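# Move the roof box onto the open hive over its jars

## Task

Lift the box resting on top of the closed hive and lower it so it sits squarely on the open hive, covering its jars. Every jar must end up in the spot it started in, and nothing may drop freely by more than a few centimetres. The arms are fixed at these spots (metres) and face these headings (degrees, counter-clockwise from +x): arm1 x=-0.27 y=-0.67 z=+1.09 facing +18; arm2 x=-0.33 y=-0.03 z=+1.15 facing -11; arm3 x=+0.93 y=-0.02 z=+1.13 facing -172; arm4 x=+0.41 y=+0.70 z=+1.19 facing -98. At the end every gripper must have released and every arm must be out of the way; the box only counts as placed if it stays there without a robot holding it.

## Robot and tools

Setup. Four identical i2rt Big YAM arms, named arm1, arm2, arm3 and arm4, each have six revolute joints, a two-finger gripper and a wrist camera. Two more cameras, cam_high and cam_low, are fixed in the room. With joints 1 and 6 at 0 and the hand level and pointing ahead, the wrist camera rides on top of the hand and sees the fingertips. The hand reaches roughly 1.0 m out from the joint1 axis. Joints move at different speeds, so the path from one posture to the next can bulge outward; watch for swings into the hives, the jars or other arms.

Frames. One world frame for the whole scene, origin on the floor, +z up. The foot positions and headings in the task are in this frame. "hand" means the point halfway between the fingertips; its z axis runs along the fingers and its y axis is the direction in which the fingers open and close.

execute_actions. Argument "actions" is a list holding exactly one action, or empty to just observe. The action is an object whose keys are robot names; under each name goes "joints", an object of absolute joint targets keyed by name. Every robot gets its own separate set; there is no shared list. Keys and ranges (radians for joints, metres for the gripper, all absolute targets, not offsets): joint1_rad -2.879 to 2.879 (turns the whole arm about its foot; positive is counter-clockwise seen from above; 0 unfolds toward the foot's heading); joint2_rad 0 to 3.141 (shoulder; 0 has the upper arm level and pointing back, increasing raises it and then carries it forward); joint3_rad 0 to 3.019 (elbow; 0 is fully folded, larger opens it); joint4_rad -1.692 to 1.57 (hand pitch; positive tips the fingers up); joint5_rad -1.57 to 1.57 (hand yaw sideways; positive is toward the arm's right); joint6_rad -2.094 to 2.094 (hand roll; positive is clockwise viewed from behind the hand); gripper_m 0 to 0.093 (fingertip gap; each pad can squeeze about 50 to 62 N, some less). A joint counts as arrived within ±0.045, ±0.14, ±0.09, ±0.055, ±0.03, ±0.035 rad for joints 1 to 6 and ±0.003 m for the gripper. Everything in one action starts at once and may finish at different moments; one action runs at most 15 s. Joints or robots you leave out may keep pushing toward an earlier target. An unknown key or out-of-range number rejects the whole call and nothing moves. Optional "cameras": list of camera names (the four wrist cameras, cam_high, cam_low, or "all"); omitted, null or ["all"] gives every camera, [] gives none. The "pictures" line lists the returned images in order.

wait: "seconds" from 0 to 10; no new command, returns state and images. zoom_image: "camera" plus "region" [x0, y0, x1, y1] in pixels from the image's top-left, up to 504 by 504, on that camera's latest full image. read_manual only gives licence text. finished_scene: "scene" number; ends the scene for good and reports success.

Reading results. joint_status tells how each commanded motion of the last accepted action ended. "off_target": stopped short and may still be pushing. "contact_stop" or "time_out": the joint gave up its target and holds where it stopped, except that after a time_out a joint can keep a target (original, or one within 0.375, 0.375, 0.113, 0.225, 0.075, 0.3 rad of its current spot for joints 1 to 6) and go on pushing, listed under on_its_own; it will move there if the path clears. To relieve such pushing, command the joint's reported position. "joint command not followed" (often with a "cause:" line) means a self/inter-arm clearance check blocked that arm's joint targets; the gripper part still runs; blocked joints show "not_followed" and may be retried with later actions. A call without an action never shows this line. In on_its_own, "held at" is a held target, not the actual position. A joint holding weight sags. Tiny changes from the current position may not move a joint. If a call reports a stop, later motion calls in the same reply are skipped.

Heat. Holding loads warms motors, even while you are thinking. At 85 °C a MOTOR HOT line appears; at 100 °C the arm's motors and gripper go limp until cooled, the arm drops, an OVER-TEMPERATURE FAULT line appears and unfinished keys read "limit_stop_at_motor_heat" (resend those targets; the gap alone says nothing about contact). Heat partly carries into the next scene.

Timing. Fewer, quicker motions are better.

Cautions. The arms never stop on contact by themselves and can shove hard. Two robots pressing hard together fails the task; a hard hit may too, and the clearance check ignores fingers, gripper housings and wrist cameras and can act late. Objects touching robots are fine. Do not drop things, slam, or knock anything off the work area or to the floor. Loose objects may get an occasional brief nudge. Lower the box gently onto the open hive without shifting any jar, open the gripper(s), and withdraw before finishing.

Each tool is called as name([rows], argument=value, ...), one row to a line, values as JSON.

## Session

execute_actions(actions=[])

Scene clock: 0.00 s.
Motor temperatures (°C, as the motors report them): arm1=[30 29 36 29 30 31] | arm2=[30 33 34 28 28 30] | arm3=[30 34 38 28 29 30] | arm4=[30 31 38 32 30 29]
arm1.joint_positions: joint1_rad=-0.175 joint2_rad=+0.660 joint3_rad=+1.419 joint4_rad=-1.488 joint5_rad=+0.244 joint6_rad=+0.318 gripper_m=+0.094
arm1.joint_status: not commanded
arm1.hand: x=-0.0477 y=-0.6834 z=+1.6076 quat_wxyz=(-0.420, -0.127, -0.898, +0.015) (m; scene frame)
arm2.joint_positions: joint1_rad=+0.559 joint2_rad=+0.546 joint3_rad=+1.405 joint4_rad=-1.411 joint5_rad=+0.065 joint6_rad=+0.368 gripper_m=+0.095
arm2.joint_status: not commanded
arm2.hand: x=-0.1482 y=+0.0221 z=+1.6980 quat_wxyz=(-0.470, -0.017, -0.869, -0.154) (m; scene frame)
arm3.joint_positions: joint1_rad=-0.749 joint2_rad=+0.575 joint3_rad=+1.365 joint4_rad=-1.277 joint5_rad=-0.245 joint6_rad=+0.443 gripper_m=+0.094
arm3.joint_status: not commanded
arm3.hand: x=+0.7222 y=+0.0780 z=+1.6820 quat_wxyz=(-0.062, -0.767, +0.374, +0.519) (m; scene frame)
arm4.joint_positions: joint1_rad=-0.881 joint2_rad=+0.528 joint3_rad=+1.353 joint4_rad=-1.364 joint5_rad=-0.192 joint6_rad=+0.298 gripper_m=+0.094
arm4.joint_status: not commanded
arm4.hand: x=+0.2646 y=+0.5717 z=+1.7233 quat_wxyz=(-0.277, -0.853, -0.157, +0.413) (m; scene frame)
pictures: arm1_cam_wrist, arm2_cam_wrist, arm3_cam_wrist, arm4_cam_wrist, cam_high, cam_low
Images, in order (width x height): arm1_cam_wrist 504x504, arm2_cam_wrist 504x504, arm3_cam_wrist 504x504, arm4_cam_wrist 504x504, cam_high 672x504, cam_low 672x504.

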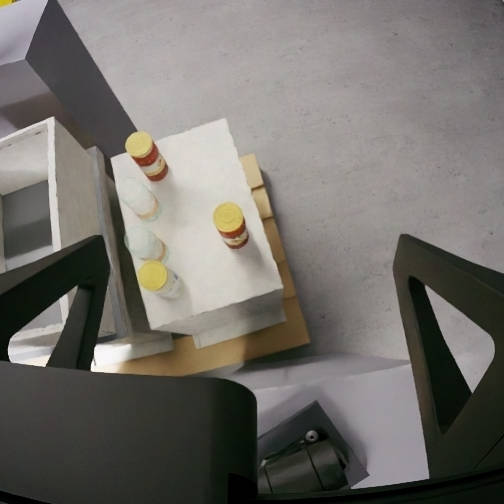

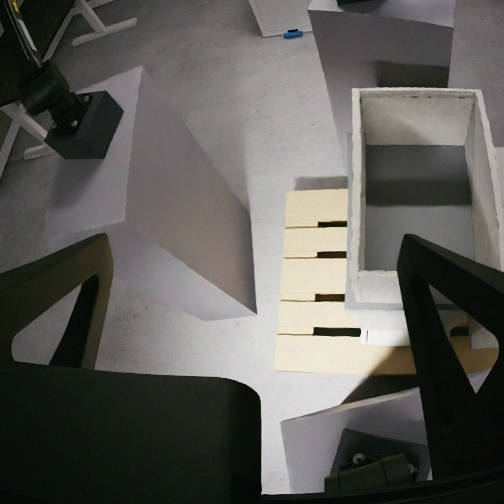

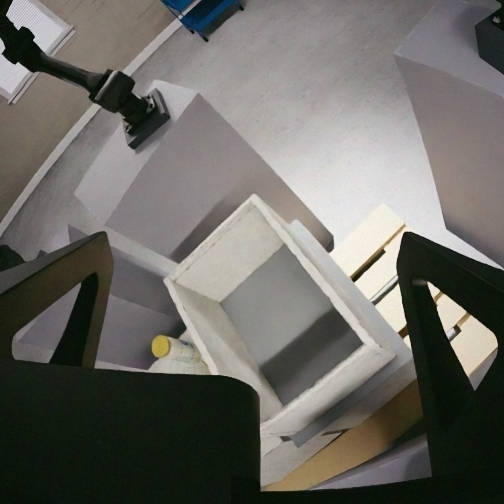

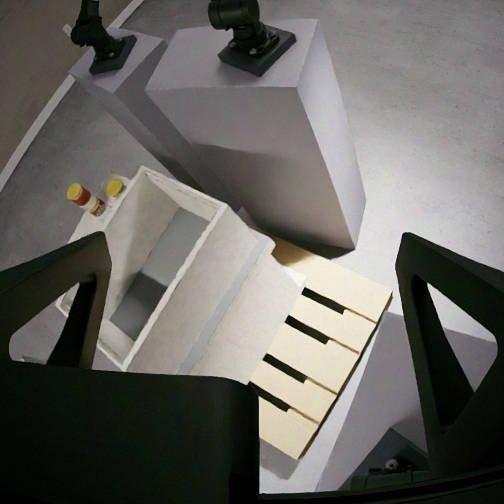

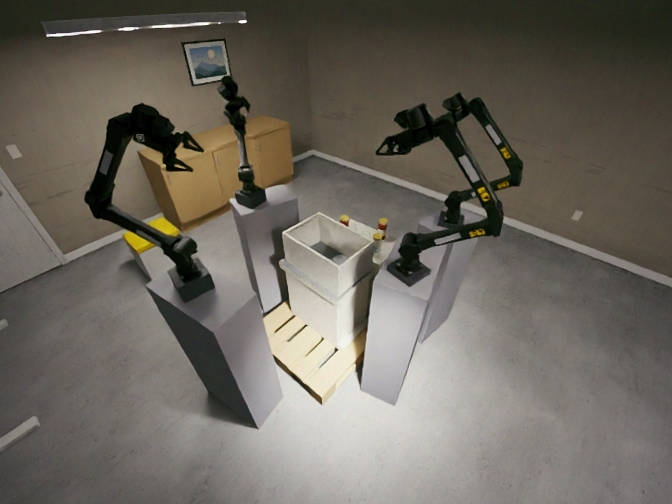

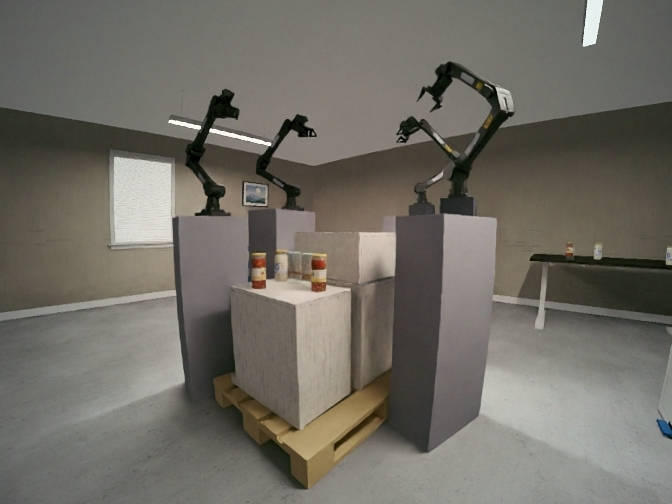

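execute_actions([
  {"arm1":{"joints":{"joint1_rad":0.0,"joint2_rad":1.482,"joint3_rad":1.885,"joint4_rad":-1.28,"joint5_rad":0,"joint6_rad":0}},"arm2":{"joints":{"joint1_rad":0.15,"joint2_rad":1.625,"joint3_rad":1.713,"joint4_rad":-0.96,"joint5_rad":0,"joint6_rad":0}},"arm3":{"joints":{"joint1_rad":-0.1,"joint3_rad":0.905,"joint4_rad":-0.5,"joint5_rad":0,"joint6_rad":-1.55}}},
], cameras=["arm1_cam_wrist","arm2_cam_wrist","cam_high"])

Scene clock: 28.37 s.
Motor temperatures (°C, as the motors report them): arm1=[30 29 39 30 30 31] | arm2=[30 33 37 28 28 30] | arm3=[30 33 42 28 29 30] | arm4=[30 31 41 32 30 29]
arm1.joint_positions: joint1_rad=-0.004 joint2_rad=+1.483 joint3_rad=+1.851 joint4_rad=-1.286 joint5_rad=+0.002 joint6_rad=+0.007 gripper_m=+0.094
arm1.joint_status: all done
arm1.hand: x=+0.2616 y=-0.4995 z=+1.5445 quat_wxyz=(-0.317, +0.146, -0.936, -0.051) (m; scene frame)
arm2.joint_positions: joint1_rad=+0.154 joint2_rad=+1.624 joint3_rad=+1.682 joint4_rad=-0.966 joint5_rad=+0.002 joint6_rad=+0.015 gripper_m=+0.095
arm2.joint_status: all done
arm2.hand: x=+0.3125 y=-0.0579 z=+1.4898 quat_wxyz=(-0.330, -0.026, -0.943, -0.001) (m; scene frame)
arm3.joint_positions: joint1_rad=-0.104 joint2_rad=+0.581 joint3_rad=+0.914 joint4_rad=-0.516 joint5_rad=-0.003 joint6_rad=-1.539 gripper_m=+0.094
arm3.joint_status: all done
arm3.hand: x=+0.5830 y=-0.0276 z=+1.6056 quat_wxyz=(+0.437, -0.542, -0.544, +0.468) (m; scene frame)
arm4.joint_positions: joint1_rad=-0.881 joint2_rad=+0.528 joint3_rad=+1.353 joint4_rad=-1.364 joint5_rad=-0.192 joint6_rad=+0.298 gripper_m=+0.094
arm4.joint_status: not commanded
arm4.hand: x=+0.2646 y=+0.5717 z=+1.7233 quat_wxyz=(-0.277, -0.853, -0.157, +0.413) (m; scene frame)
pictures: arm1_cam_wrist, arm2_cam_wrist, cam_high
Images, in order (width x height): arm1_cam_wrist 504x504, arm2_cam_wrist 504x504, cam_high 672x504.

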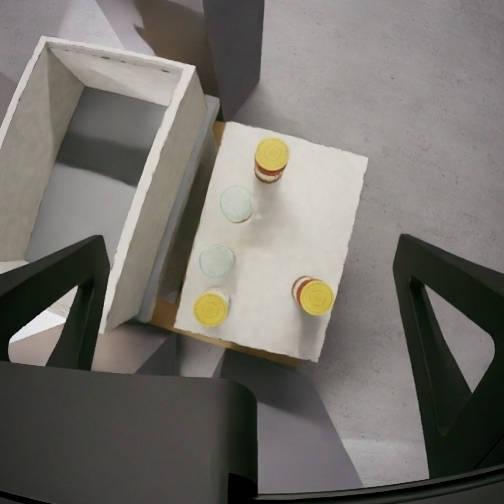

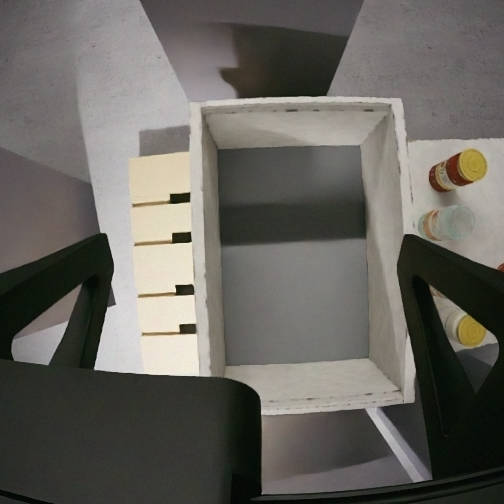

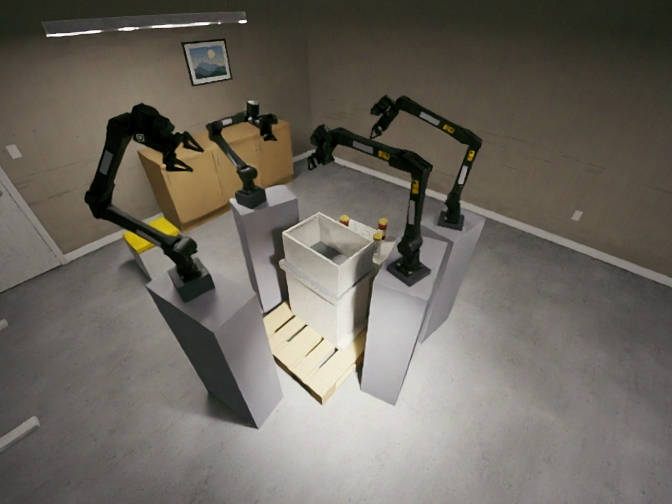

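execute_actions([
  {"arm2":{"joints":{"joint1_rad":-0.062,"joint2_rad":2.03,"joint3_rad":0.92,"joint4_rad":-0.445,"joint6_rad":1.34,"gripper_m":0.093}},"arm3":{"joints":{"joint1_rad":0.2,"joint2_rad":0.9,"joint3_rad":0.862,"joint4_rad":-0.475,"joint6_rad":-1.2}}},
], cameras=[])

execute_actions([
  {"arm3":{"joints":{"joint2_rad":1.97}}},
], cameras=["arm2_cam_wrist","arm3_cam_wrist"])

Scene clock: 70.43 s.
Motor temperatures (°C, as the motors report them): arm1=[30 30 42 30 30 31] | arm2=[30 34 40 28 28 30] | arm3=[30 33 44 28 29 30] | arm4=[30 31 42 32 30 29]
arm1.joint_positions: joint1_rad=-0.004 joint2_rad=+1.483 joint3_rad=+1.851 joint4_rad=-1.286 joint5_rad=+0.002 joint6_rad=+0.007 gripper_m=+0.094
arm1.joint_status: not commanded
arm1.hand: x=+0.2616 y=-0.4995 z=+1.5445 quat_wxyz=(-0.317, +0.146, -0.936, -0.051) (m; scene frame)
arm2.joint_positions: joint1_rad=-0.064 joint2_rad=+2.030 joint3_rad=+0.921 joint4_rad=-0.452 joint5_rad=+0.001 joint6_rad=+1.325 gripper_m=+0.093
arm2.joint_status: all done
arm2.hand: x=+0.0855 y=-0.1352 z=+1.0049 quat_wxyz=(-0.004, -0.710, -0.704, -0.010) (m; scene frame)
arm3.joint_positions: joint1_rad=+0.201 joint2_rad=+0.908 joint3_rad=+0.865 joint4_rad=-0.485 joint5_rad=+0.000 joint6_rad=-1.210 gripper_m=+0.094
arm3.joint_status: all done
arm3.hand: x=+0.5163 y=-0.1602 z=+1.4605 quat_wxyz=(+0.210, -0.620, -0.606, +0.452) (m; scene frame)
arm4.joint_positions: joint1_rad=-0.881 joint2_rad=+0.528 joint3_rad=+1.353 joint4_rad=-1.364 joint5_rad=-0.192 joint6_rad=+0.298 gripper_m=+0.094
arm4.joint_status: not commanded
arm4.hand: x=+0.2646 y=+0.5717 z=+1.7233 quat_wxyz=(-0.277, -0.853, -0.157, +0.413) (m; scene frame)
pictures: none
No camera images: the call's "cameras" was empty. Leave "cameras" out to get every camera's image.

Scene clock: 72.07 s.
Motor temperatures (°C, as the motors report them): arm1=[30 30 42 30 30 31] | arm2=[30 34 40 28 28 30] | arm3=[30 33 43 28 29 30] | arm4=[30 31 42 32 30 29]
arm1.joint_positions: joint1_rad=-0.004 joint2_rad=+1.483 joint3_rad=+1.851 joint4_rad=-1.286 joint5_rad=+0.002 joint6_rad=+0.007 gripper_m=+0.094
arm1.joint_status: not commanded
arm1.hand: x=+0.2616 y=-0.4995 z=+1.5445 quat_wxyz=(-0.317, +0.146, -0.936, -0.051) (m; scene frame)
arm2.joint_positions: joint1_rad=-0.064 joint2_rad=+2.030 joint3_rad=+0.921 joint4_rad=-0.452 joint5_rad=+0.001 joint6_rad=+1.325 gripper_m=+0.093
arm2.joint_status: not commanded
arm2.hand: x=+0.0855 y=-0.1352 z=+1.0049 quat_wxyz=(-0.004, -0.710, -0.704, -0.010) (m; scene frame)
arm3.joint_positions: joint1_rad=+0.201 joint2_rad=+1.955 joint3_rad=+0.865 joint4_rad=-0.481 joint5_rad=+0.000 joint6_rad=-1.209 gripper_m=+0.094
arm3.joint_status: all done
arm3.hand: x=+0.5474 y=-0.1492 z=+1.0019 quat_wxyz=(+0.000, -0.716, -0.698, +0.000) (m; scene frame)
arm4.joint_positions: joint1_rad=-0.881 joint2_rad=+0.528 joint3_rad=+1.353 joint4_rad=-1.364 joint5_rad=-0.192 joint6_rad=+0.298 gripper_m=+0.094
arm4.joint_status: not commanded
arm4.hand: x=+0.2646 y=+0.5717 z=+1.7233 quat_wxyz=(-0.277, -0.853, -0.157, +0.413) (m; scene frame)
pictures: arm2_cam_wrist, arm3_cam_wrist
Images, in order (width x height): arm2_cam_wrist 504x504, arm3_cam_wrist 504x504.

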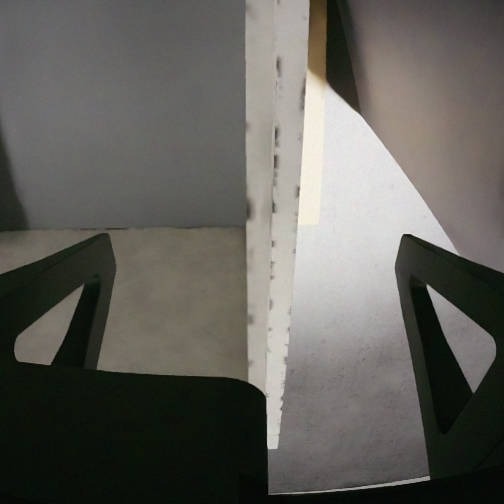

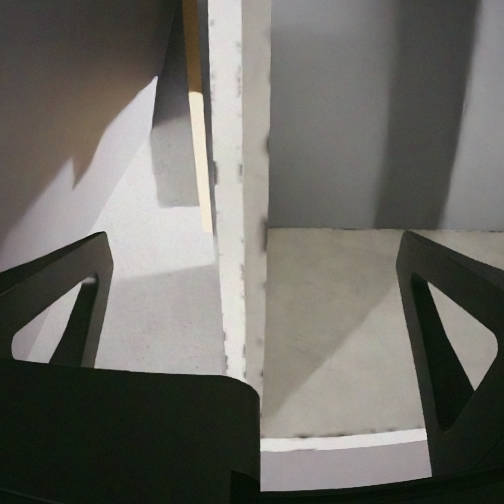

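execute_actions([
  {"arm2":{"joints":{"joint1_rad":-0.003,"joint2_rad":2.13,"joint3_rad":0.905,"joint4_rad":-0.338,"joint6_rad":1.40}},"arm3":{"joints":{"joint1_rad":0.132,"joint2_rad":2.053,"joint3_rad":0.842,"joint4_rad":-0.37,"joint6_rad":-1.29}}},
], cameras=["arm1_cam_wrist","arm2_cam_wrist","arm3_cam_wrist","cam_high"])

Scene clock: 91.13 s.
Motor temperatures (°C, as the motors report them): arm1=[30 30 42 30 30 31] | arm2=[30 34 37 28 28 30] | arm3=[30 33 41 28 29 30] | arm4=[30 31 42 32 30 29]
arm1.joint_positions: joint1_rad=-0.004 joint2_rad=+1.483 joint3_rad=+1.851 joint4_rad=-1.286 joint5_rad=+0.002 joint6_rad=+0.007 gripper_m=+0.094
arm1.joint_status: not commanded
arm1.hand: x=+0.2616 y=-0.4995 z=+1.5445 quat_wxyz=(-0.317, +0.146, -0.936, -0.051) (m; scene frame)
arm2.joint_positions: joint1_rad=-0.001 joint2_rad=+2.138 joint3_rad=+0.902 joint4_rad=-0.347 joint5_rad=+0.001 joint6_rad=+1.385 gripper_m=+0.093
arm2.joint_status: all done
arm2.hand: x=+0.0743 y=-0.1051 z=+0.9601 quat_wxyz=(+0.005, -0.709, -0.705, -0.005) (m; scene frame)
arm3.joint_positions: joint1_rad=+0.127 joint2_rad=+2.038 joint3_rad=+0.848 joint4_rad=-0.380 joint5_rad=+0.000 joint6_rad=-1.279 gripper_m=+0.094
arm3.joint_status: all done
arm3.hand: x=+0.5462 y=-0.1188 z=+0.9677 quat_wxyz=(+0.000, -0.717, -0.697, +0.001) (m; scene frame)
arm4.joint_positions: joint1_rad=-0.881 joint2_rad=+0.528 joint3_rad=+1.353 joint4_rad=-1.364 joint5_rad=-0.192 joint6_rad=+0.298 gripper_m=+0.094
arm4.joint_status: not commanded
arm4.hand: x=+0.2646 y=+0.5717 z=+1.7233 quat_wxyz=(-0.277, -0.853, -0.157, +0.413) (m; scene frame)
pictures: arm1_cam_wrist, arm2_cam_wrist, arm3_cam_wrist, cam_high
Images, in order (width x height): arm1_cam_wrist 504x504, arm2_cam_wrist 504x504, arm3_cam_wrist 504x504, cam_high 672x504.

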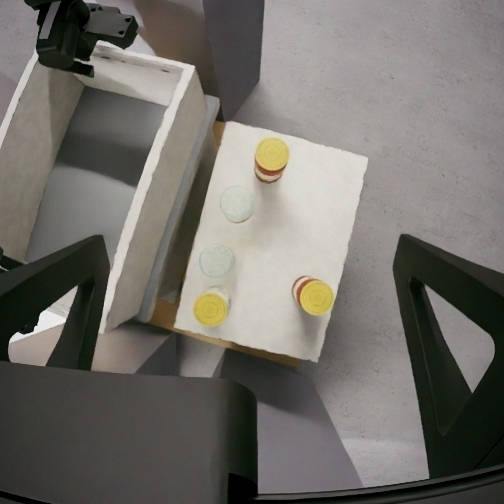

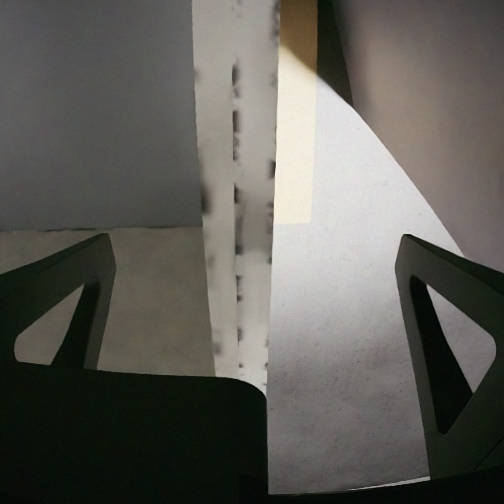

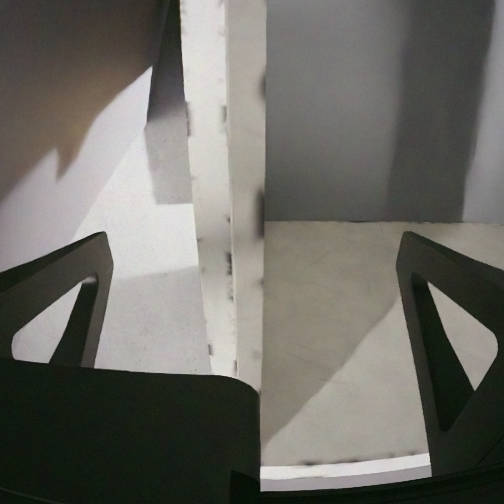

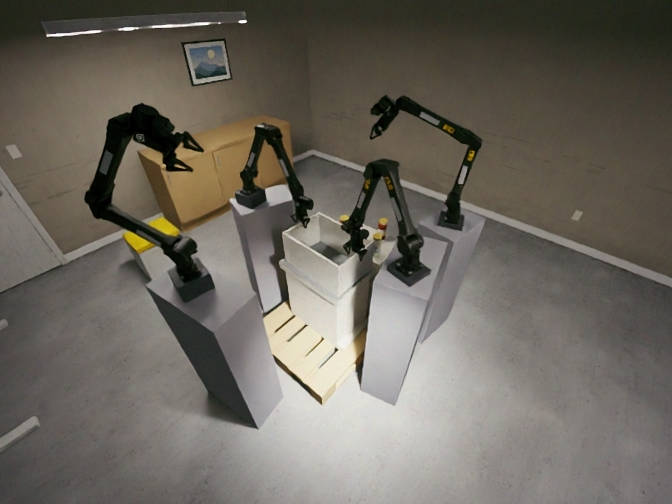

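zoom_image(camera="cam_high", region=[270,190,400,290])

zoom_image(camera="arm1_cam_wrist", region=[0,0,220,130])

Region (270, 190, 400, 290) of cam_high's 672x504 image, scaled by 3.877, with more detail than that image has; it fills the top 388 rows of this view, and the rest is white.

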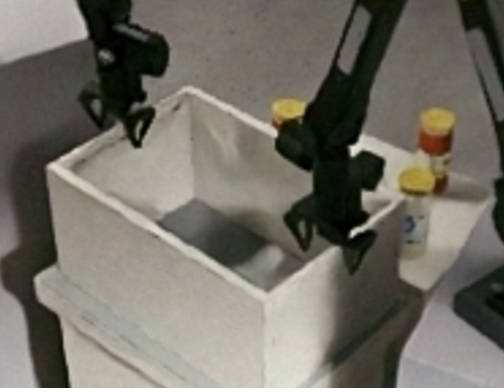

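Region (0, 0, 220, 130) of arm1_cam_wrist's 504x504 image, scaled by 2.291, with more detail than that image has; it fills the top 298 rows of this view, and the rest is white.

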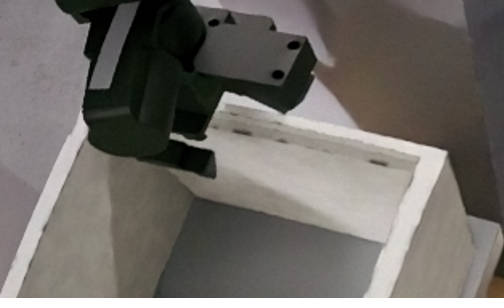

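execute_actions([
  {"arm2":{"joints":{"joint1_rad":-0.042,"joint2_rad":2.313,"joint3_rad":0.983,"joint4_rad":-0.225,"joint6_rad":1.345}},"arm3":{"joints":{"joint1_rad":0.176,"joint2_rad":2.238,"joint3_rad":0.895,"joint4_rad":-0.222,"joint6_rad":-1.225}}},
], cameras=["arm2_cam_wrist","arm3_cam_wrist","cam_high"])

zoom_image(camera="cam_high", region=[270,190,400,290])

Scene clock: 122.57 s.
Motor temperatures (°C, as the motors report them): arm1=[30 30 43 30 30 31] | arm2=[30 34 35 28 28 30] | arm3=[30 33 39 28 29 30] | arm4=[30 31 42 32 30 29]
arm1.joint_positions: joint1_rad=-0.004 joint2_rad=+1.483 joint3_rad=+1.851 joint4_rad=-1.286 joint5_rad=+0.002 joint6_rad=+0.007 gripper_m=+0.094
arm1.joint_status: not commanded
arm1.hand: x=+0.2616 y=-0.4995 z=+1.5445 quat_wxyz=(-0.317, +0.146, -0.936, -0.051) (m; scene frame)
arm2.joint_positions: joint1_rad=-0.039 joint2_rad=+2.300 joint3_rad=+0.983 joint4_rad=-0.233 joint5_rad=-0.004 joint6_rad=+1.360 gripper_m=+0.093
arm2.joint_status: all done
arm2.hand: x=+0.0918 y=-0.1235 z=+0.9053 quat_wxyz=(-0.007, -0.714, -0.700, -0.016) (m; scene frame)
arm3.joint_positions: joint1_rad=+0.177 joint2_rad=+2.214 joint3_rad=+0.890 joint4_rad=-0.230 joint5_rad=-0.003 joint6_rad=-1.235 gripper_m=+0.094
arm3.joint_status: all done
arm3.hand: x=+0.5469 y=-0.1398 z=+0.9067 quat_wxyz=(+0.003, -0.715, -0.699, +0.008) (m; scene frame)
arm4.joint_positions: joint1_rad=-0.881 joint2_rad=+0.528 joint3_rad=+1.353 joint4_rad=-1.364 joint5_rad=-0.192 joint6_rad=+0.298 gripper_m=+0.094
arm4.joint_status: not commanded
arm4.hand: x=+0.2646 y=+0.5717 z=+1.7233 quat_wxyz=(-0.277, -0.853, -0.157, +0.413) (m; scene frame)
pictures: arm2_cam_wrist, arm3_cam_wrist, cam_high
Images, in order (width x height): arm2_cam_wrist 504x504, arm3_cam_wrist 504x504, cam_high 672x504.

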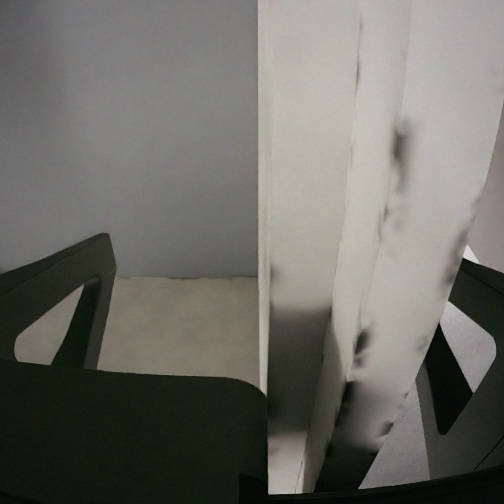

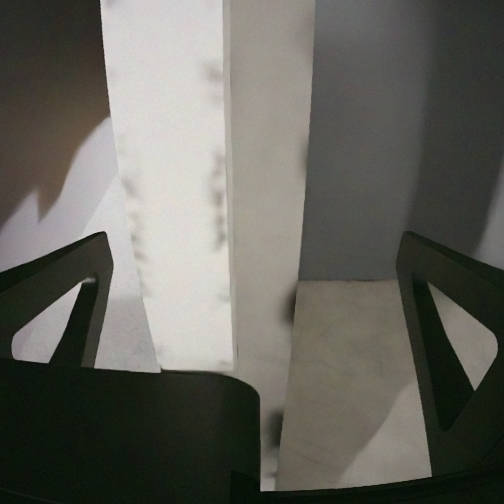

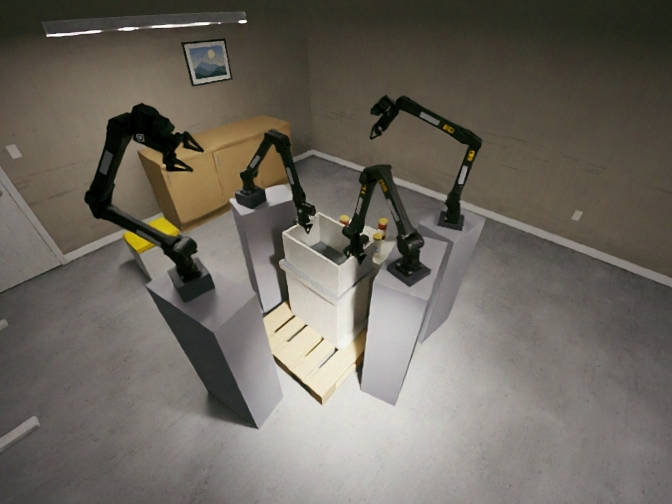

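Region (270, 190, 400, 290) of cam_high's 672x504 image, scaled by 3.877, with more detail than that image has; it fills the top 388 rows of this view, and the rest is white.

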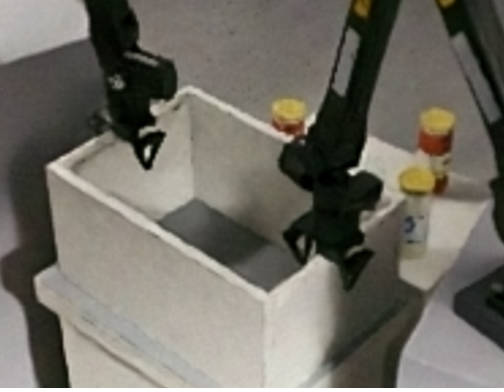

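execute_actions([
  {"arm2":{"joints":{"joint2_rad":2.262,"joint3_rad":0.96,"joint4_rad":-0.275,"gripper_m":0.05}},"arm3":{"joints":{"joint2_rad":2.175,"joint3_rad":0.87,"joint4_rad":-0.285,"gripper_m":0.05}}},
], cameras=["arm2_cam_wrist","arm3_cam_wrist"])

Scene clock: 135.40 s.
Motor temperatures (°C, as the motors report them): arm1=[30 30 43 30 30 31] | arm2=[30 34 35 28 28 30] | arm3=[30 33 39 28 29 30] | arm4=[30 31 42 32 30 29]
arm1.joint_positions: joint1_rad=-0.004 joint2_rad=+1.483 joint3_rad=+1.851 joint4_rad=-1.286 joint5_rad=+0.002 joint6_rad=+0.007 gripper_m=+0.094
arm1.joint_status: not commanded
arm1.hand: x=+0.2616 y=-0.4995 z=+1.5445 quat_wxyz=(-0.317, +0.146, -0.936, -0.051) (m; scene frame)
arm2.joint_positions: joint1_rad=-0.039 joint2_rad=+2.276 joint3_rad=+0.961 joint4_rad=-0.268 joint5_rad=-0.003 joint6_rad=+1.359 gripper_m=+0.050
arm2.joint_status: all done
arm2.hand: x=+0.0788 y=-0.1207 z=+0.9124 quat_wxyz=(+0.006, -0.713, -0.701, -0.006) (m; scene frame)
arm3.joint_positions: joint1_rad=+0.177 joint2_rad=+2.182 joint3_rad=+0.876 joint4_rad=-0.276 joint5_rad=-0.003 joint6_rad=-1.235 gripper_m=+0.050
arm3.joint_status: all done
arm3.hand: x=+0.5549 y=-0.1372 z=+0.9175 quat_wxyz=(-0.003, -0.715, -0.699, -0.004) (m; scene frame)
arm4.joint_positions: joint1_rad=-0.881 joint2_rad=+0.528 joint3_rad=+1.353 joint4_rad=-1.364 joint5_rad=-0.192 joint6_rad=+0.298 gripper_m=+0.094
arm4.joint_status: not commanded
arm4.hand: x=+0.2646 y=+0.5717 z=+1.7233 quat_wxyz=(-0.277, -0.853, -0.157, +0.413) (m; scene frame)
pictures: arm2_cam_wrist, arm3_cam_wrist
Images, in order (width x height): arm2_cam_wrist 504x504, arm3_cam_wrist 504x504.

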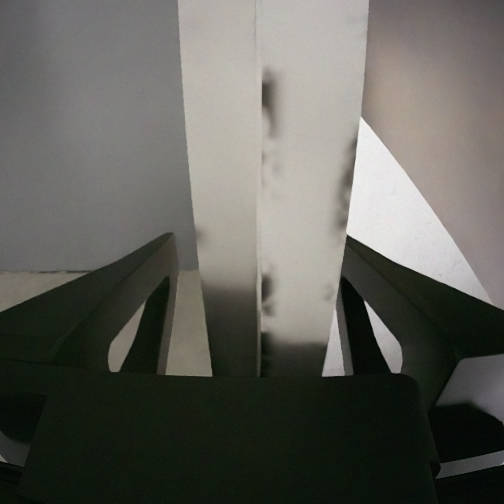

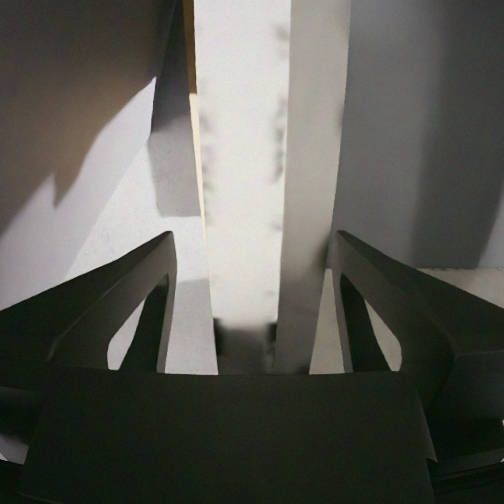

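execute_actions([
  {"arm2":{"joints":{"gripper_m":0.0}},"arm3":{"joints":{"joint3_rad":0.89,"gripper_m":0.0}}},
], cameras=[])

execute_actions([
  {"arm2":{"joints":{"joint2_rad":2.01,"joint3_rad":0.925,"joint4_rad":-0.415}},"arm3":{"joints":{"joint2_rad":1.91,"joint3_rad":0.858,"joint4_rad":-0.45}}},
], cameras=["cam_low"])

Scene clock: 153.87 s.
Motor temperatures (°C, as the motors report them): arm1=[30 31 43 30 30 31] | arm2=[30 34 35 28 28 30] | arm3=[30 34 38 28 29 30] | arm4=[30 31 42 32 30 29]
arm1.joint_positions: joint1_rad=-0.004 joint2_rad=+1.483 joint3_rad=+1.851 joint4_rad=-1.286 joint5_rad=+0.002 joint6_rad=+0.007 gripper_m=+0.094
arm1.joint_status: not commanded
arm1.hand: x=+0.2616 y=-0.4995 z=+1.5445 quat_wxyz=(-0.317, +0.146, -0.936, -0.051) (m; scene frame)
arm2.joint_positions: joint1_rad=-0.039 joint2_rad=+2.276 joint3_rad=+0.962 joint4_rad=-0.264 joint5_rad=-0.005 joint6_rad=+1.353 gripper_m=+0.019
arm2.joint_status: gripper_m off_target (ended at +0.019, target +0.000)
arm2.hand: x=+0.0805 y=-0.1209 z=+0.9125 quat_wxyz=(+0.005, -0.711, -0.703, -0.008) (m; scene frame)
arm3.joint_positions: joint1_rad=+0.176 joint2_rad=+2.182 joint3_rad=+0.881 joint4_rad=-0.275 joint5_rad=+0.000 joint6_rad=-1.233 gripper_m=+0.018
arm3.joint_status: gripper_m off_target (ended at +0.018, target +0.000); the others done
arm3.hand: x=+0.5517 y=-0.1376 z=+0.9180 quat_wxyz=(-0.001, -0.716, -0.698, -0.002) (m; scene frame)
arm4.joint_positions: joint1_rad=-0.881 joint2_rad=+0.528 joint3_rad=+1.353 joint4_rad=-1.364 joint5_rad=-0.192 joint6_rad=+0.298 gripper_m=+0.094
arm4.joint_status: not commanded
arm4.hand: x=+0.2646 y=+0.5717 z=+1.7233 quat_wxyz=(-0.277, -0.853, -0.157, +0.413) (m; scene frame)
pictures: none
No camera images: the call's "cameras" was empty. Leave "cameras" out to get every camera's image.

Scene clock: 155.00 s.
Motor temperatures (°C, as the motors report them): arm1=[30 31 43 30 30 31] | arm2=[30 34 35 28 28 30] | arm3=[30 34 38 28 29 30] | arm4=[30 31 42 32 30 29]
arm1.joint_positions: joint1_rad=-0.004 joint2_rad=+1.483 joint3_rad=+1.851 joint4_rad=-1.286 joint5_rad=+0.002 joint6_rad=+0.007 gripper_m=+0.094
arm1.joint_status: not commanded
arm1.hand: x=+0.2616 y=-0.4995 z=+1.5445 quat_wxyz=(-0.317, +0.146, -0.936, -0.051) (m; scene frame)
arm2.joint_positions: joint1_rad=-0.039 joint2_rad=+2.073 joint3_rad=+0.908 joint4_rad=-0.401 joint5_rad=-0.006 joint6_rad=+1.350 gripper_m=+0.019
arm2.joint_status: all done
arm2.hand: x=+0.0812 y=-0.1220 z=+0.9858 quat_wxyz=(+0.000, -0.710, -0.704, -0.012) (m; scene frame)
arm3.joint_positions: joint1_rad=+0.176 joint2_rad=+1.976 joint3_rad=+0.845 joint4_rad=-0.441 joint5_rad=+0.001 joint6_rad=-1.233 gripper_m=+0.018
arm3.joint_status: all done
arm3.hand: x=+0.5512 y=-0.1373 z=+0.9904 quat_wxyz=(+0.000, -0.716, -0.698, -0.001) (m; scene frame)
arm4.joint_positions: joint1_rad=-0.881 joint2_rad=+0.528 joint3_rad=+1.353 joint4_rad=-1.364 joint5_rad=-0.192 joint6_rad=+0.298 gripper_m=+0.094
arm4.joint_status: not commanded
arm4.hand: x=+0.2646 y=+0.5717 z=+1.7233 quat_wxyz=(-0.277, -0.853, -0.157, +0.413) (m; scene frame)
pictures: cam_low
Images, in order (width x height): cam_low 672x504.

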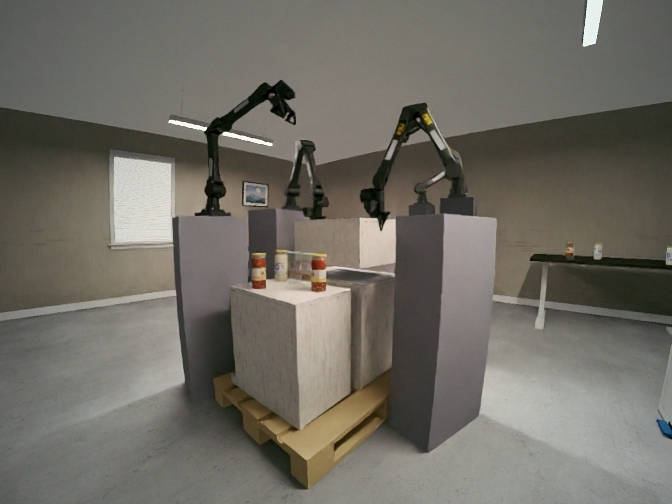

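execute_actions([
  {"arm2":{"joints":{"joint2_rad":1.828,"joint3_rad":0.935,"joint4_rad":-0.59}},"arm3":{"joints":{"joint2_rad":1.727,"joint3_rad":0.895,"joint4_rad":-0.64}}},
], cameras=[])

execute_actions([
  {"arm2":{"joints":{"joint2_rad":1.69,"joint3_rad":0.975,"joint4_rad":-0.75}},"arm3":{"joints":{"joint2_rad":1.595,"joint3_rad":0.95,"joint4_rad":-0.81}}},
], cameras=[])

execute_actions([
  {"arm2":{"joints":{"joint1_rad":-0.337,"joint2_rad":1.755,"joint3_rad":1.145,"joint4_rad":-0.805,"joint6_rad":1.02}},"arm3":{"joints":{"joint1_rad":0.435,"joint2_rad":1.695,"joint3_rad":1.15,"joint4_rad":-0.865,"joint6_rad":-0.99}}},
], cameras=["cam_low","cam_high"])

Scene clock: 176.47 s.
Motor temperatures (°C, as the motors report them): arm1=[30 31 43 30 30 31] | arm2=[30 35 35 28 28 30] | arm3=[30 35 39 28 29 30] | arm4=[30 31 42 32 30 29]
arm1.joint_positions: joint1_rad=-0.004 joint2_rad=+1.483 joint3_rad=+1.851 joint4_rad=-1.286 joint5_rad=+0.002 joint6_rad=+0.007 gripper_m=+0.094
arm1.joint_status: not commanded
arm1.hand: x=+0.2616 y=-0.4995 z=+1.5445 quat_wxyz=(-0.317, +0.146, -0.936, -0.051) (m; scene frame)
arm2.joint_positions: joint1_rad=-0.039 joint2_rad=+1.893 joint3_rad=+0.905 joint4_rad=-0.579 joint5_rad=-0.006 joint6_rad=+1.348 gripper_m=+0.019
arm2.joint_status: all done
arm2.hand: x=+0.0818 y=-0.1231 z=+1.0563 quat_wxyz=(+0.001, -0.710, -0.705, -0.012) (m; scene frame)
arm3.joint_positions: joint1_rad=+0.176 joint2_rad=+1.793 joint3_rad=+0.849 joint4_rad=-0.633 joint5_rad=-0.001 joint6_rad=-1.233 gripper_m=+0.018
arm3.joint_status: all done
arm3.hand: x=+0.5527 y=-0.1374 z=+1.0602 quat_wxyz=(-0.001, -0.716, -0.699, -0.002) (m; scene frame)
arm4.joint_positions: joint1_rad=-0.881 joint2_rad=+0.528 joint3_rad=+1.353 joint4_rad=-1.364 joint5_rad=-0.192 joint6_rad=+0.298 gripper_m=+0.094
arm4.joint_status: not commanded
arm4.hand: x=+0.2646 y=+0.5717 z=+1.7233 quat_wxyz=(-0.277, -0.853, -0.157, +0.413) (m; scene frame)
pictures: none
No camera images: the call's "cameras" was empty. Leave "cameras" out to get every camera's image.

Scene clock: 177.47 s.
Motor temperatures (°C, as the motors report them): arm1=[30 31 43 30 30 31] | arm2=[30 35 35 28 28 30] | arm3=[30 35 39 28 29 30] | arm4=[30 31 42 32 30 29]
arm1.joint_positions: joint1_rad=-0.004 joint2_rad=+1.483 joint3_rad=+1.851 joint4_rad=-1.286 joint5_rad=+0.002 joint6_rad=+0.007 gripper_m=+0.094
arm1.joint_status: not commanded
arm1.hand: x=+0.2616 y=-0.4995 z=+1.5445 quat_wxyz=(-0.317, +0.146, -0.936, -0.051) (m; scene frame)
arm2.joint_positions: joint1_rad=-0.039 joint2_rad=+1.752 joint3_rad=+0.915 joint4_rad=-0.722 joint5_rad=-0.008 joint6_rad=+1.347 gripper_m=+0.019
arm2.joint_status: all done
arm2.hand: x=+0.0798 y=-0.1231 z=+1.1143 quat_wxyz=(-0.003, -0.709, -0.705, -0.015) (m; scene frame)
arm3.joint_positions: joint1_rad=+0.176 joint2_rad=+1.657 joint3_rad=+0.872 joint4_rad=-0.782 joint5_rad=+0.003 joint6_rad=-1.235 gripper_m=+0.018
arm3.joint_status: all done
arm3.hand: x=+0.5536 y=-0.1364 z=+1.1161 quat_wxyz=(+0.002, -0.715, -0.699, +0.001) (m; scene frame)
arm4.joint_positions: joint1_rad=-0.881 joint2_rad=+0.528 joint3_rad=+1.353 joint4_rad=-1.364 joint5_rad=-0.192 joint6_rad=+0.298 gripper_m=+0.094
arm4.joint_status: not commanded
arm4.hand: x=+0.2646 y=+0.5717 z=+1.7233 quat_wxyz=(-0.277, -0.853, -0.157, +0.413) (m; scene frame)
pictures: none
No camera images: the call's "cameras" was empty. Leave "cameras" out to get every camera's image.

Scene clock: 178.93 s.
Motor temperatures (°C, as the motors report them): arm1=[30 31 43 30 30 31] | arm2=[30 35 36 28 28 30] | arm3=[30 35 40 28 29 30] | arm4=[30 31 42 32 30 29]
arm1.joint_positions: joint1_rad=-0.004 joint2_rad=+1.483 joint3_rad=+1.851 joint4_rad=-1.286 joint5_rad=+0.002 joint6_rad=+0.007 gripper_m=+0.094
arm1.joint_status: not commanded
arm1.hand: x=+0.2616 y=-0.4995 z=+1.5445 quat_wxyz=(-0.317, +0.146, -0.936, -0.051) (m; scene frame)
arm2.joint_positions: joint1_rad=-0.343 joint2_rad=+1.840 joint3_rad=+1.087 joint4_rad=-0.806 joint5_rad=-0.005 joint6_rad=+1.015 gripper_m=+0.019
arm2.joint_status: all done
arm2.hand: x=+0.0793 y=-0.2676 z=+1.1214 quat_wxyz=(-0.005, -0.699, -0.715, -0.012) (m; scene frame)
arm3.joint_positions: joint1_rad=+0.441 joint2_rad=+1.768 joint3_rad=+1.064 joint4_rad=-0.873 joint5_rad=-0.003 joint6_rad=-0.996 gripper_m=+0.018
arm3.joint_status: all done
arm3.hand: x=+0.5494 y=-0.2633 z=+1.1254 quat_wxyz=(-0.002, -0.706, -0.708, -0.003) (m; scene frame)
arm4.joint_positions: joint1_rad=-0.881 joint2_rad=+0.528 joint3_rad=+1.353 joint4_rad=-1.364 joint5_rad=-0.192 joint6_rad=+0.298 gripper_m=+0.094
arm4.joint_status: not commanded
arm4.hand: x=+0.2646 y=+0.5717 z=+1.7233 quat_wxyz=(-0.277, -0.853, -0.157, +0.413) (m; scene frame)
pictures: cam_high, cam_low
Images, in order (width x height): cam_high 672x504, cam_low 672x504.

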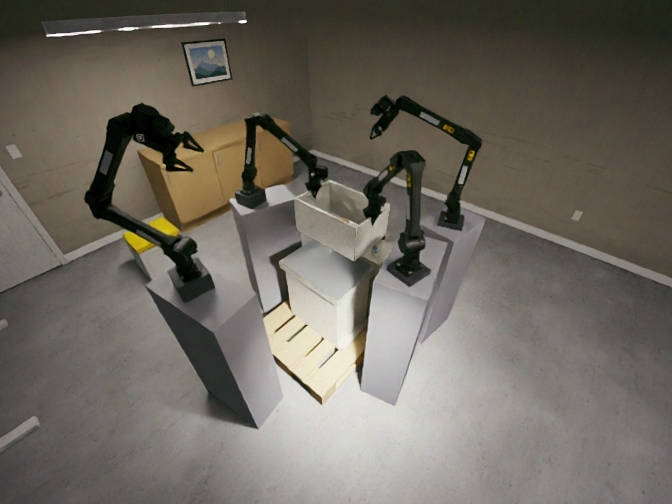

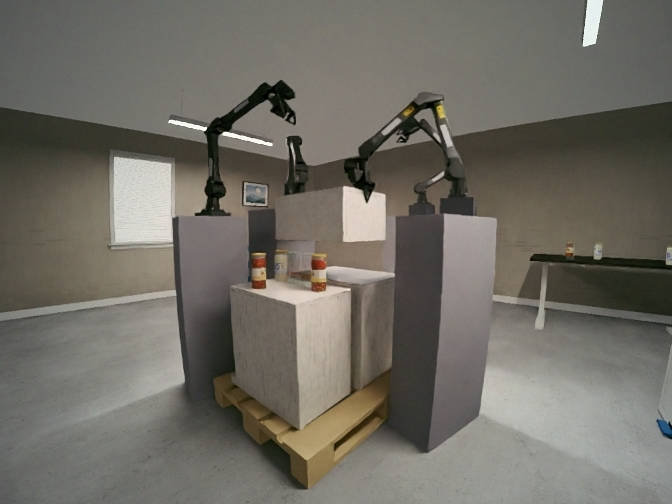

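execute_actions([
  {"arm2":{"joints":{"joint1_rad":-0.568,"joint2_rad":1.908,"joint3_rad":1.42,"joint4_rad":-0.915,"joint6_rad":0.765}},"arm3":{"joints":{"joint1_rad":0.62,"joint2_rad":1.865,"joint3_rad":1.445,"joint4_rad":-0.96,"joint6_rad":-0.84}}},
], cameras=["cam_low"])

Scene clock: 188.40 s.
Motor temperatures (°C, as the motors report them): arm1=[30 31 44 30 30 31] | arm2=[30 35 38 28 28 30] | arm3=[30 35 44 28 29 30] | arm4=[30 31 42 32 30 29]
arm1.joint_positions: joint1_rad=-0.004 joint2_rad=+1.483 joint3_rad=+1.851 joint4_rad=-1.286 joint5_rad=+0.002 joint6_rad=+0.007 gripper_m=+0.094
arm1.joint_status: not commanded
arm1.hand: x=+0.2616 y=-0.4995 z=+1.5445 quat_wxyz=(-0.317, +0.146, -0.936, -0.051) (m; scene frame)
arm2.joint_positions: joint1_rad=-0.578 joint2_rad=+2.009 joint3_rad=+1.352 joint4_rad=-0.913 joint5_rad=-0.004 joint6_rad=+0.755 gripper_m=+0.019
arm2.joint_status: all done
arm2.hand: x=+0.0682 y=-0.4090 z=+1.1151 quat_wxyz=(-0.001, -0.690, -0.724, -0.010) (m; scene frame)
arm3.joint_positions: joint1_rad=+0.627 joint2_rad=+1.969 joint3_rad=+1.352 joint4_rad=-0.964 joint5_rad=+0.001 joint6_rad=-0.838 gripper_m=+0.018
arm3.joint_status: joint3_rad time_out (moved +0.288 of +0.381); the others done
arm3.on_its_own: joint3_rad reads +1.352 and still pushes toward +1.445 since a time_out
arm3.hand: x=+0.5373 y=-0.3895 z=+1.1167 quat_wxyz=(+0.001, -0.696, -0.718, -0.005) (m; scene frame)
arm4.joint_positions: joint1_rad=-0.881 joint2_rad=+0.528 joint3_rad=+1.353 joint4_rad=-1.364 joint5_rad=-0.192 joint6_rad=+0.298 gripper_m=+0.094
arm4.joint_status: not commanded
arm4.hand: x=+0.2646 y=+0.5717 z=+1.7233 quat_wxyz=(-0.277, -0.853, -0.157, +0.413) (m; scene frame)
pictures: cam_low
Images, in order (width x height): cam_low 672x504.

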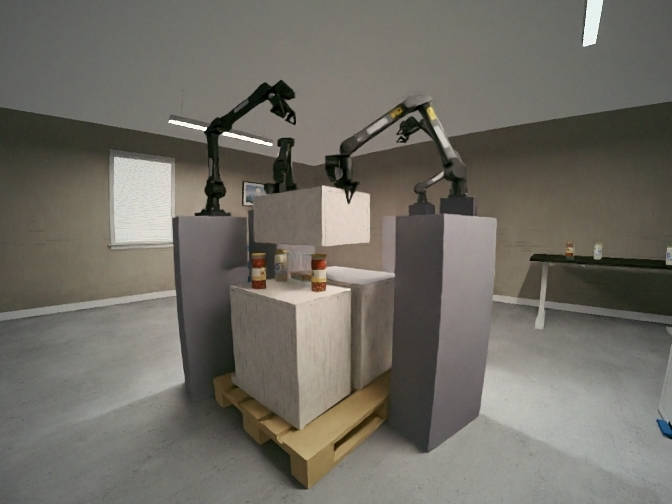

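execute_actions([
  {"arm2":{"joints":{"joint1_rad":-0.727,"joint2_rad":2.115,"joint3_rad":1.85,"joint4_rad":-1.10,"joint6_rad":0.57}},"arm3":{"joints":{"joint1_rad":0.755,"joint2_rad":2.052,"joint3_rad":1.84,"joint4_rad":-1.125,"joint6_rad":-0.74}}},
], cameras=["cam_low","arm1_cam_wrist","cam_high"])

Scene clock: 199.77 s.
Motor temperatures (°C, as the motors report them): arm1=[30 31 44 30 30 31] | arm2=[30 36 40 28 28 30] | arm3=[30 37 47 28 29 30] | arm4=[30 31 42 32 30 29]
arm1.joint_positions: joint1_rad=-0.004 joint2_rad=+1.483 joint3_rad=+1.851 joint4_rad=-1.286 joint5_rad=+0.002 joint6_rad=+0.007 gripper_m=+0.094
arm1.joint_status: not commanded
arm1.hand: x=+0.2616 y=-0.4995 z=+1.5445 quat_wxyz=(-0.317, +0.146, -0.936, -0.051) (m; scene frame)
arm2.joint_positions: joint1_rad=-0.734 joint2_rad=+2.239 joint3_rad=+1.754 joint4_rad=-1.090 joint5_rad=-0.008 joint6_rad=+0.568 gripper_m=+0.019
arm2.joint_status: joint3_rad time_out (moved +0.402 of +0.498); the others done
arm2.on_its_own: joint3_rad reads +1.754 and still pushes toward +1.850 since a time_out
arm2.hand: x=+0.0648 y=-0.5452 z=+1.1097 quat_wxyz=(+0.001, -0.679, -0.734, -0.012) (m; scene frame)
arm3.joint_positions: joint1_rad=+0.759 joint2_rad=+2.183 joint3_rad=+1.713 joint4_rad=-1.117 joint5_rad=+0.005 joint6_rad=-0.739 gripper_m=+0.018
arm3.joint_status: joint3_rad time_out (moved +0.361 of +0.488); the others done
arm3.on_its_own: joint3_rad reads +1.713 and still pushes toward +1.825 since a time_out
arm3.hand: x=+0.5326 y=-0.5087 z=+1.1127 quat_wxyz=(+0.003, -0.684, -0.730, -0.008) (m; scene frame)
arm4.joint_positions: joint1_rad=-0.881 joint2_rad=+0.528 joint3_rad=+1.353 joint4_rad=-1.364 joint5_rad=-0.192 joint6_rad=+0.298 gripper_m=+0.094
arm4.joint_status: not commanded
arm4.hand: x=+0.2646 y=+0.5717 z=+1.7233 quat_wxyz=(-0.277, -0.853, -0.157, +0.413) (m; scene frame)
pictures: arm1_cam_wrist, cam_high, cam_low
Images, in order (width x height): arm1_cam_wrist 504x504, cam_high 672x504, cam_low 672x504.

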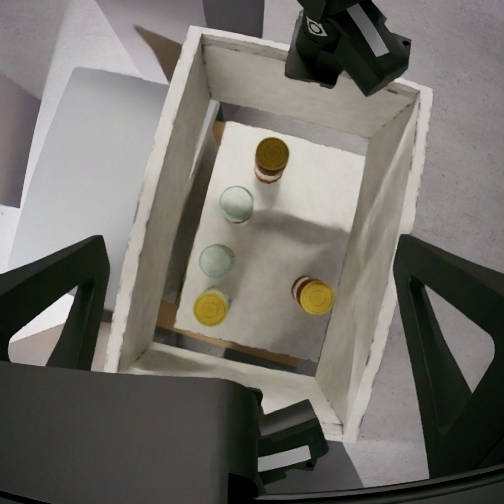

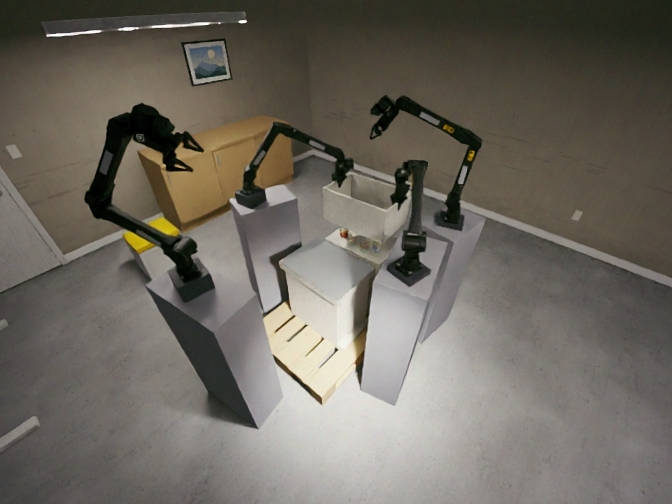

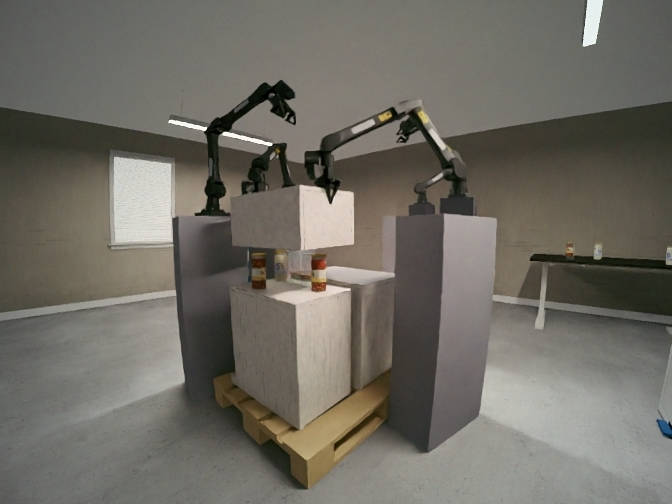

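execute_actions([
  {"arm2":{"joints":{"joint1_rad":-0.74,"joint2_rad":2.165,"joint3_rad":1.97,"joint4_rad":-1.15,"joint6_rad":0.55}},"arm3":{"joints":{"joint1_rad":0.797,"joint2_rad":2.075,"joint3_rad":1.895,"joint4_rad":-1.125,"joint6_rad":-0.70}}},
], cameras=["cam_low","arm1_cam_wrist"])

zoom_image(camera="arm1_cam_wrist", region=[110,60,430,400])

Scene clock: 220.13 s.
Motor temperatures (°C, as the motors report them): arm1=[30 31 44 30 30 31] | arm2=[30 38 44 28 28 30] | arm3=[30 40 53 28 29 30] | arm4=[30 31 42 32 30 29]
arm1.joint_positions: joint1_rad=-0.004 joint2_rad=+1.483 joint3_rad=+1.851 joint4_rad=-1.286 joint5_rad=+0.002 joint6_rad=+0.007 gripper_m=+0.094
arm1.joint_status: not commanded
arm1.hand: x=+0.2616 y=-0.4995 z=+1.5445 quat_wxyz=(-0.317, +0.146, -0.936, -0.051) (m; scene frame)
arm2.joint_positions: joint1_rad=-0.736 joint2_rad=+2.282 joint3_rad=+1.856 joint4_rad=-1.134 joint5_rad=-0.006 joint6_rad=+0.562 gripper_m=+0.019
arm2.joint_status: joint3_rad time_out (moved +0.102 of +0.216); the others done
arm2.on_its_own: joint3_rad reads +1.856 and still pushes toward +1.968 since a time_out
arm2.hand: x=+0.0781 y=-0.5653 z=+1.1165 quat_wxyz=(-0.005, -0.677, -0.736, -0.010) (m; scene frame)
arm3.joint_positions: joint1_rad=+0.795 joint2_rad=+2.183 joint3_rad=+1.737 joint4_rad=-1.123 joint5_rad=+0.001 joint6_rad=-0.705 gripper_m=+0.018
arm3.joint_status: joint3_rad time_out (moved +0.024 of +0.182); the others done
arm3.on_its_own: joint3_rad reads +1.737 and still pushes toward +1.850 since a time_out
arm3.hand: x=+0.5460 y=-0.5297 z=+1.1208 quat_wxyz=(+0.000, -0.683, -0.730, +0.001) (m; scene frame)
arm4.joint_positions: joint1_rad=-0.881 joint2_rad=+0.528 joint3_rad=+1.353 joint4_rad=-1.364 joint5_rad=-0.192 joint6_rad=+0.298 gripper_m=+0.094
arm4.joint_status: not commanded
arm4.hand: x=+0.2646 y=+0.5717 z=+1.7233 quat_wxyz=(-0.277, -0.853, -0.157, +0.413) (m; scene frame)
pictures: arm1_cam_wrist, cam_low
Images, in order (width x height): arm1_cam_wrist 504x504, cam_low 672x504.

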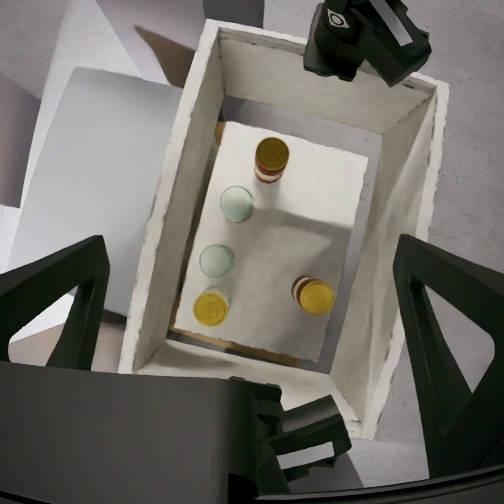

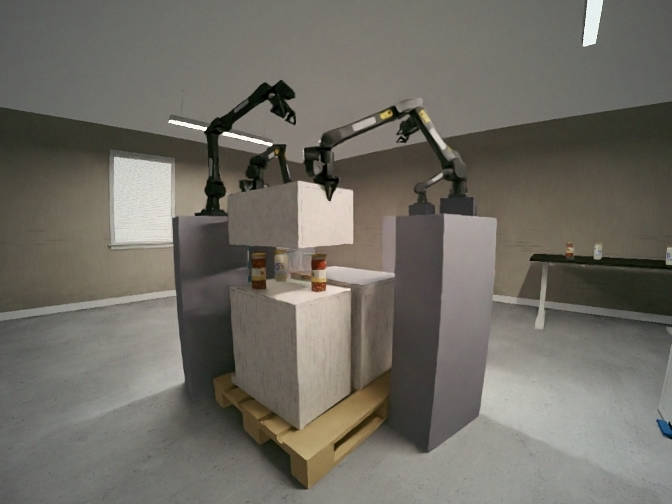

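Region (110, 60, 430, 400) of arm1_cam_wrist's 504x504 image, scaled by 1.482, with more detail than that image has; it fills the left 474 columns of this view, and the rest is white.

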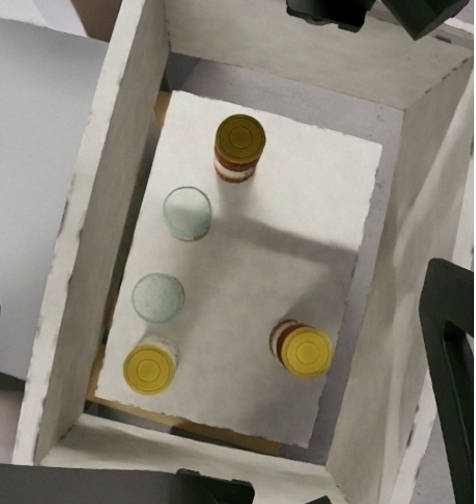

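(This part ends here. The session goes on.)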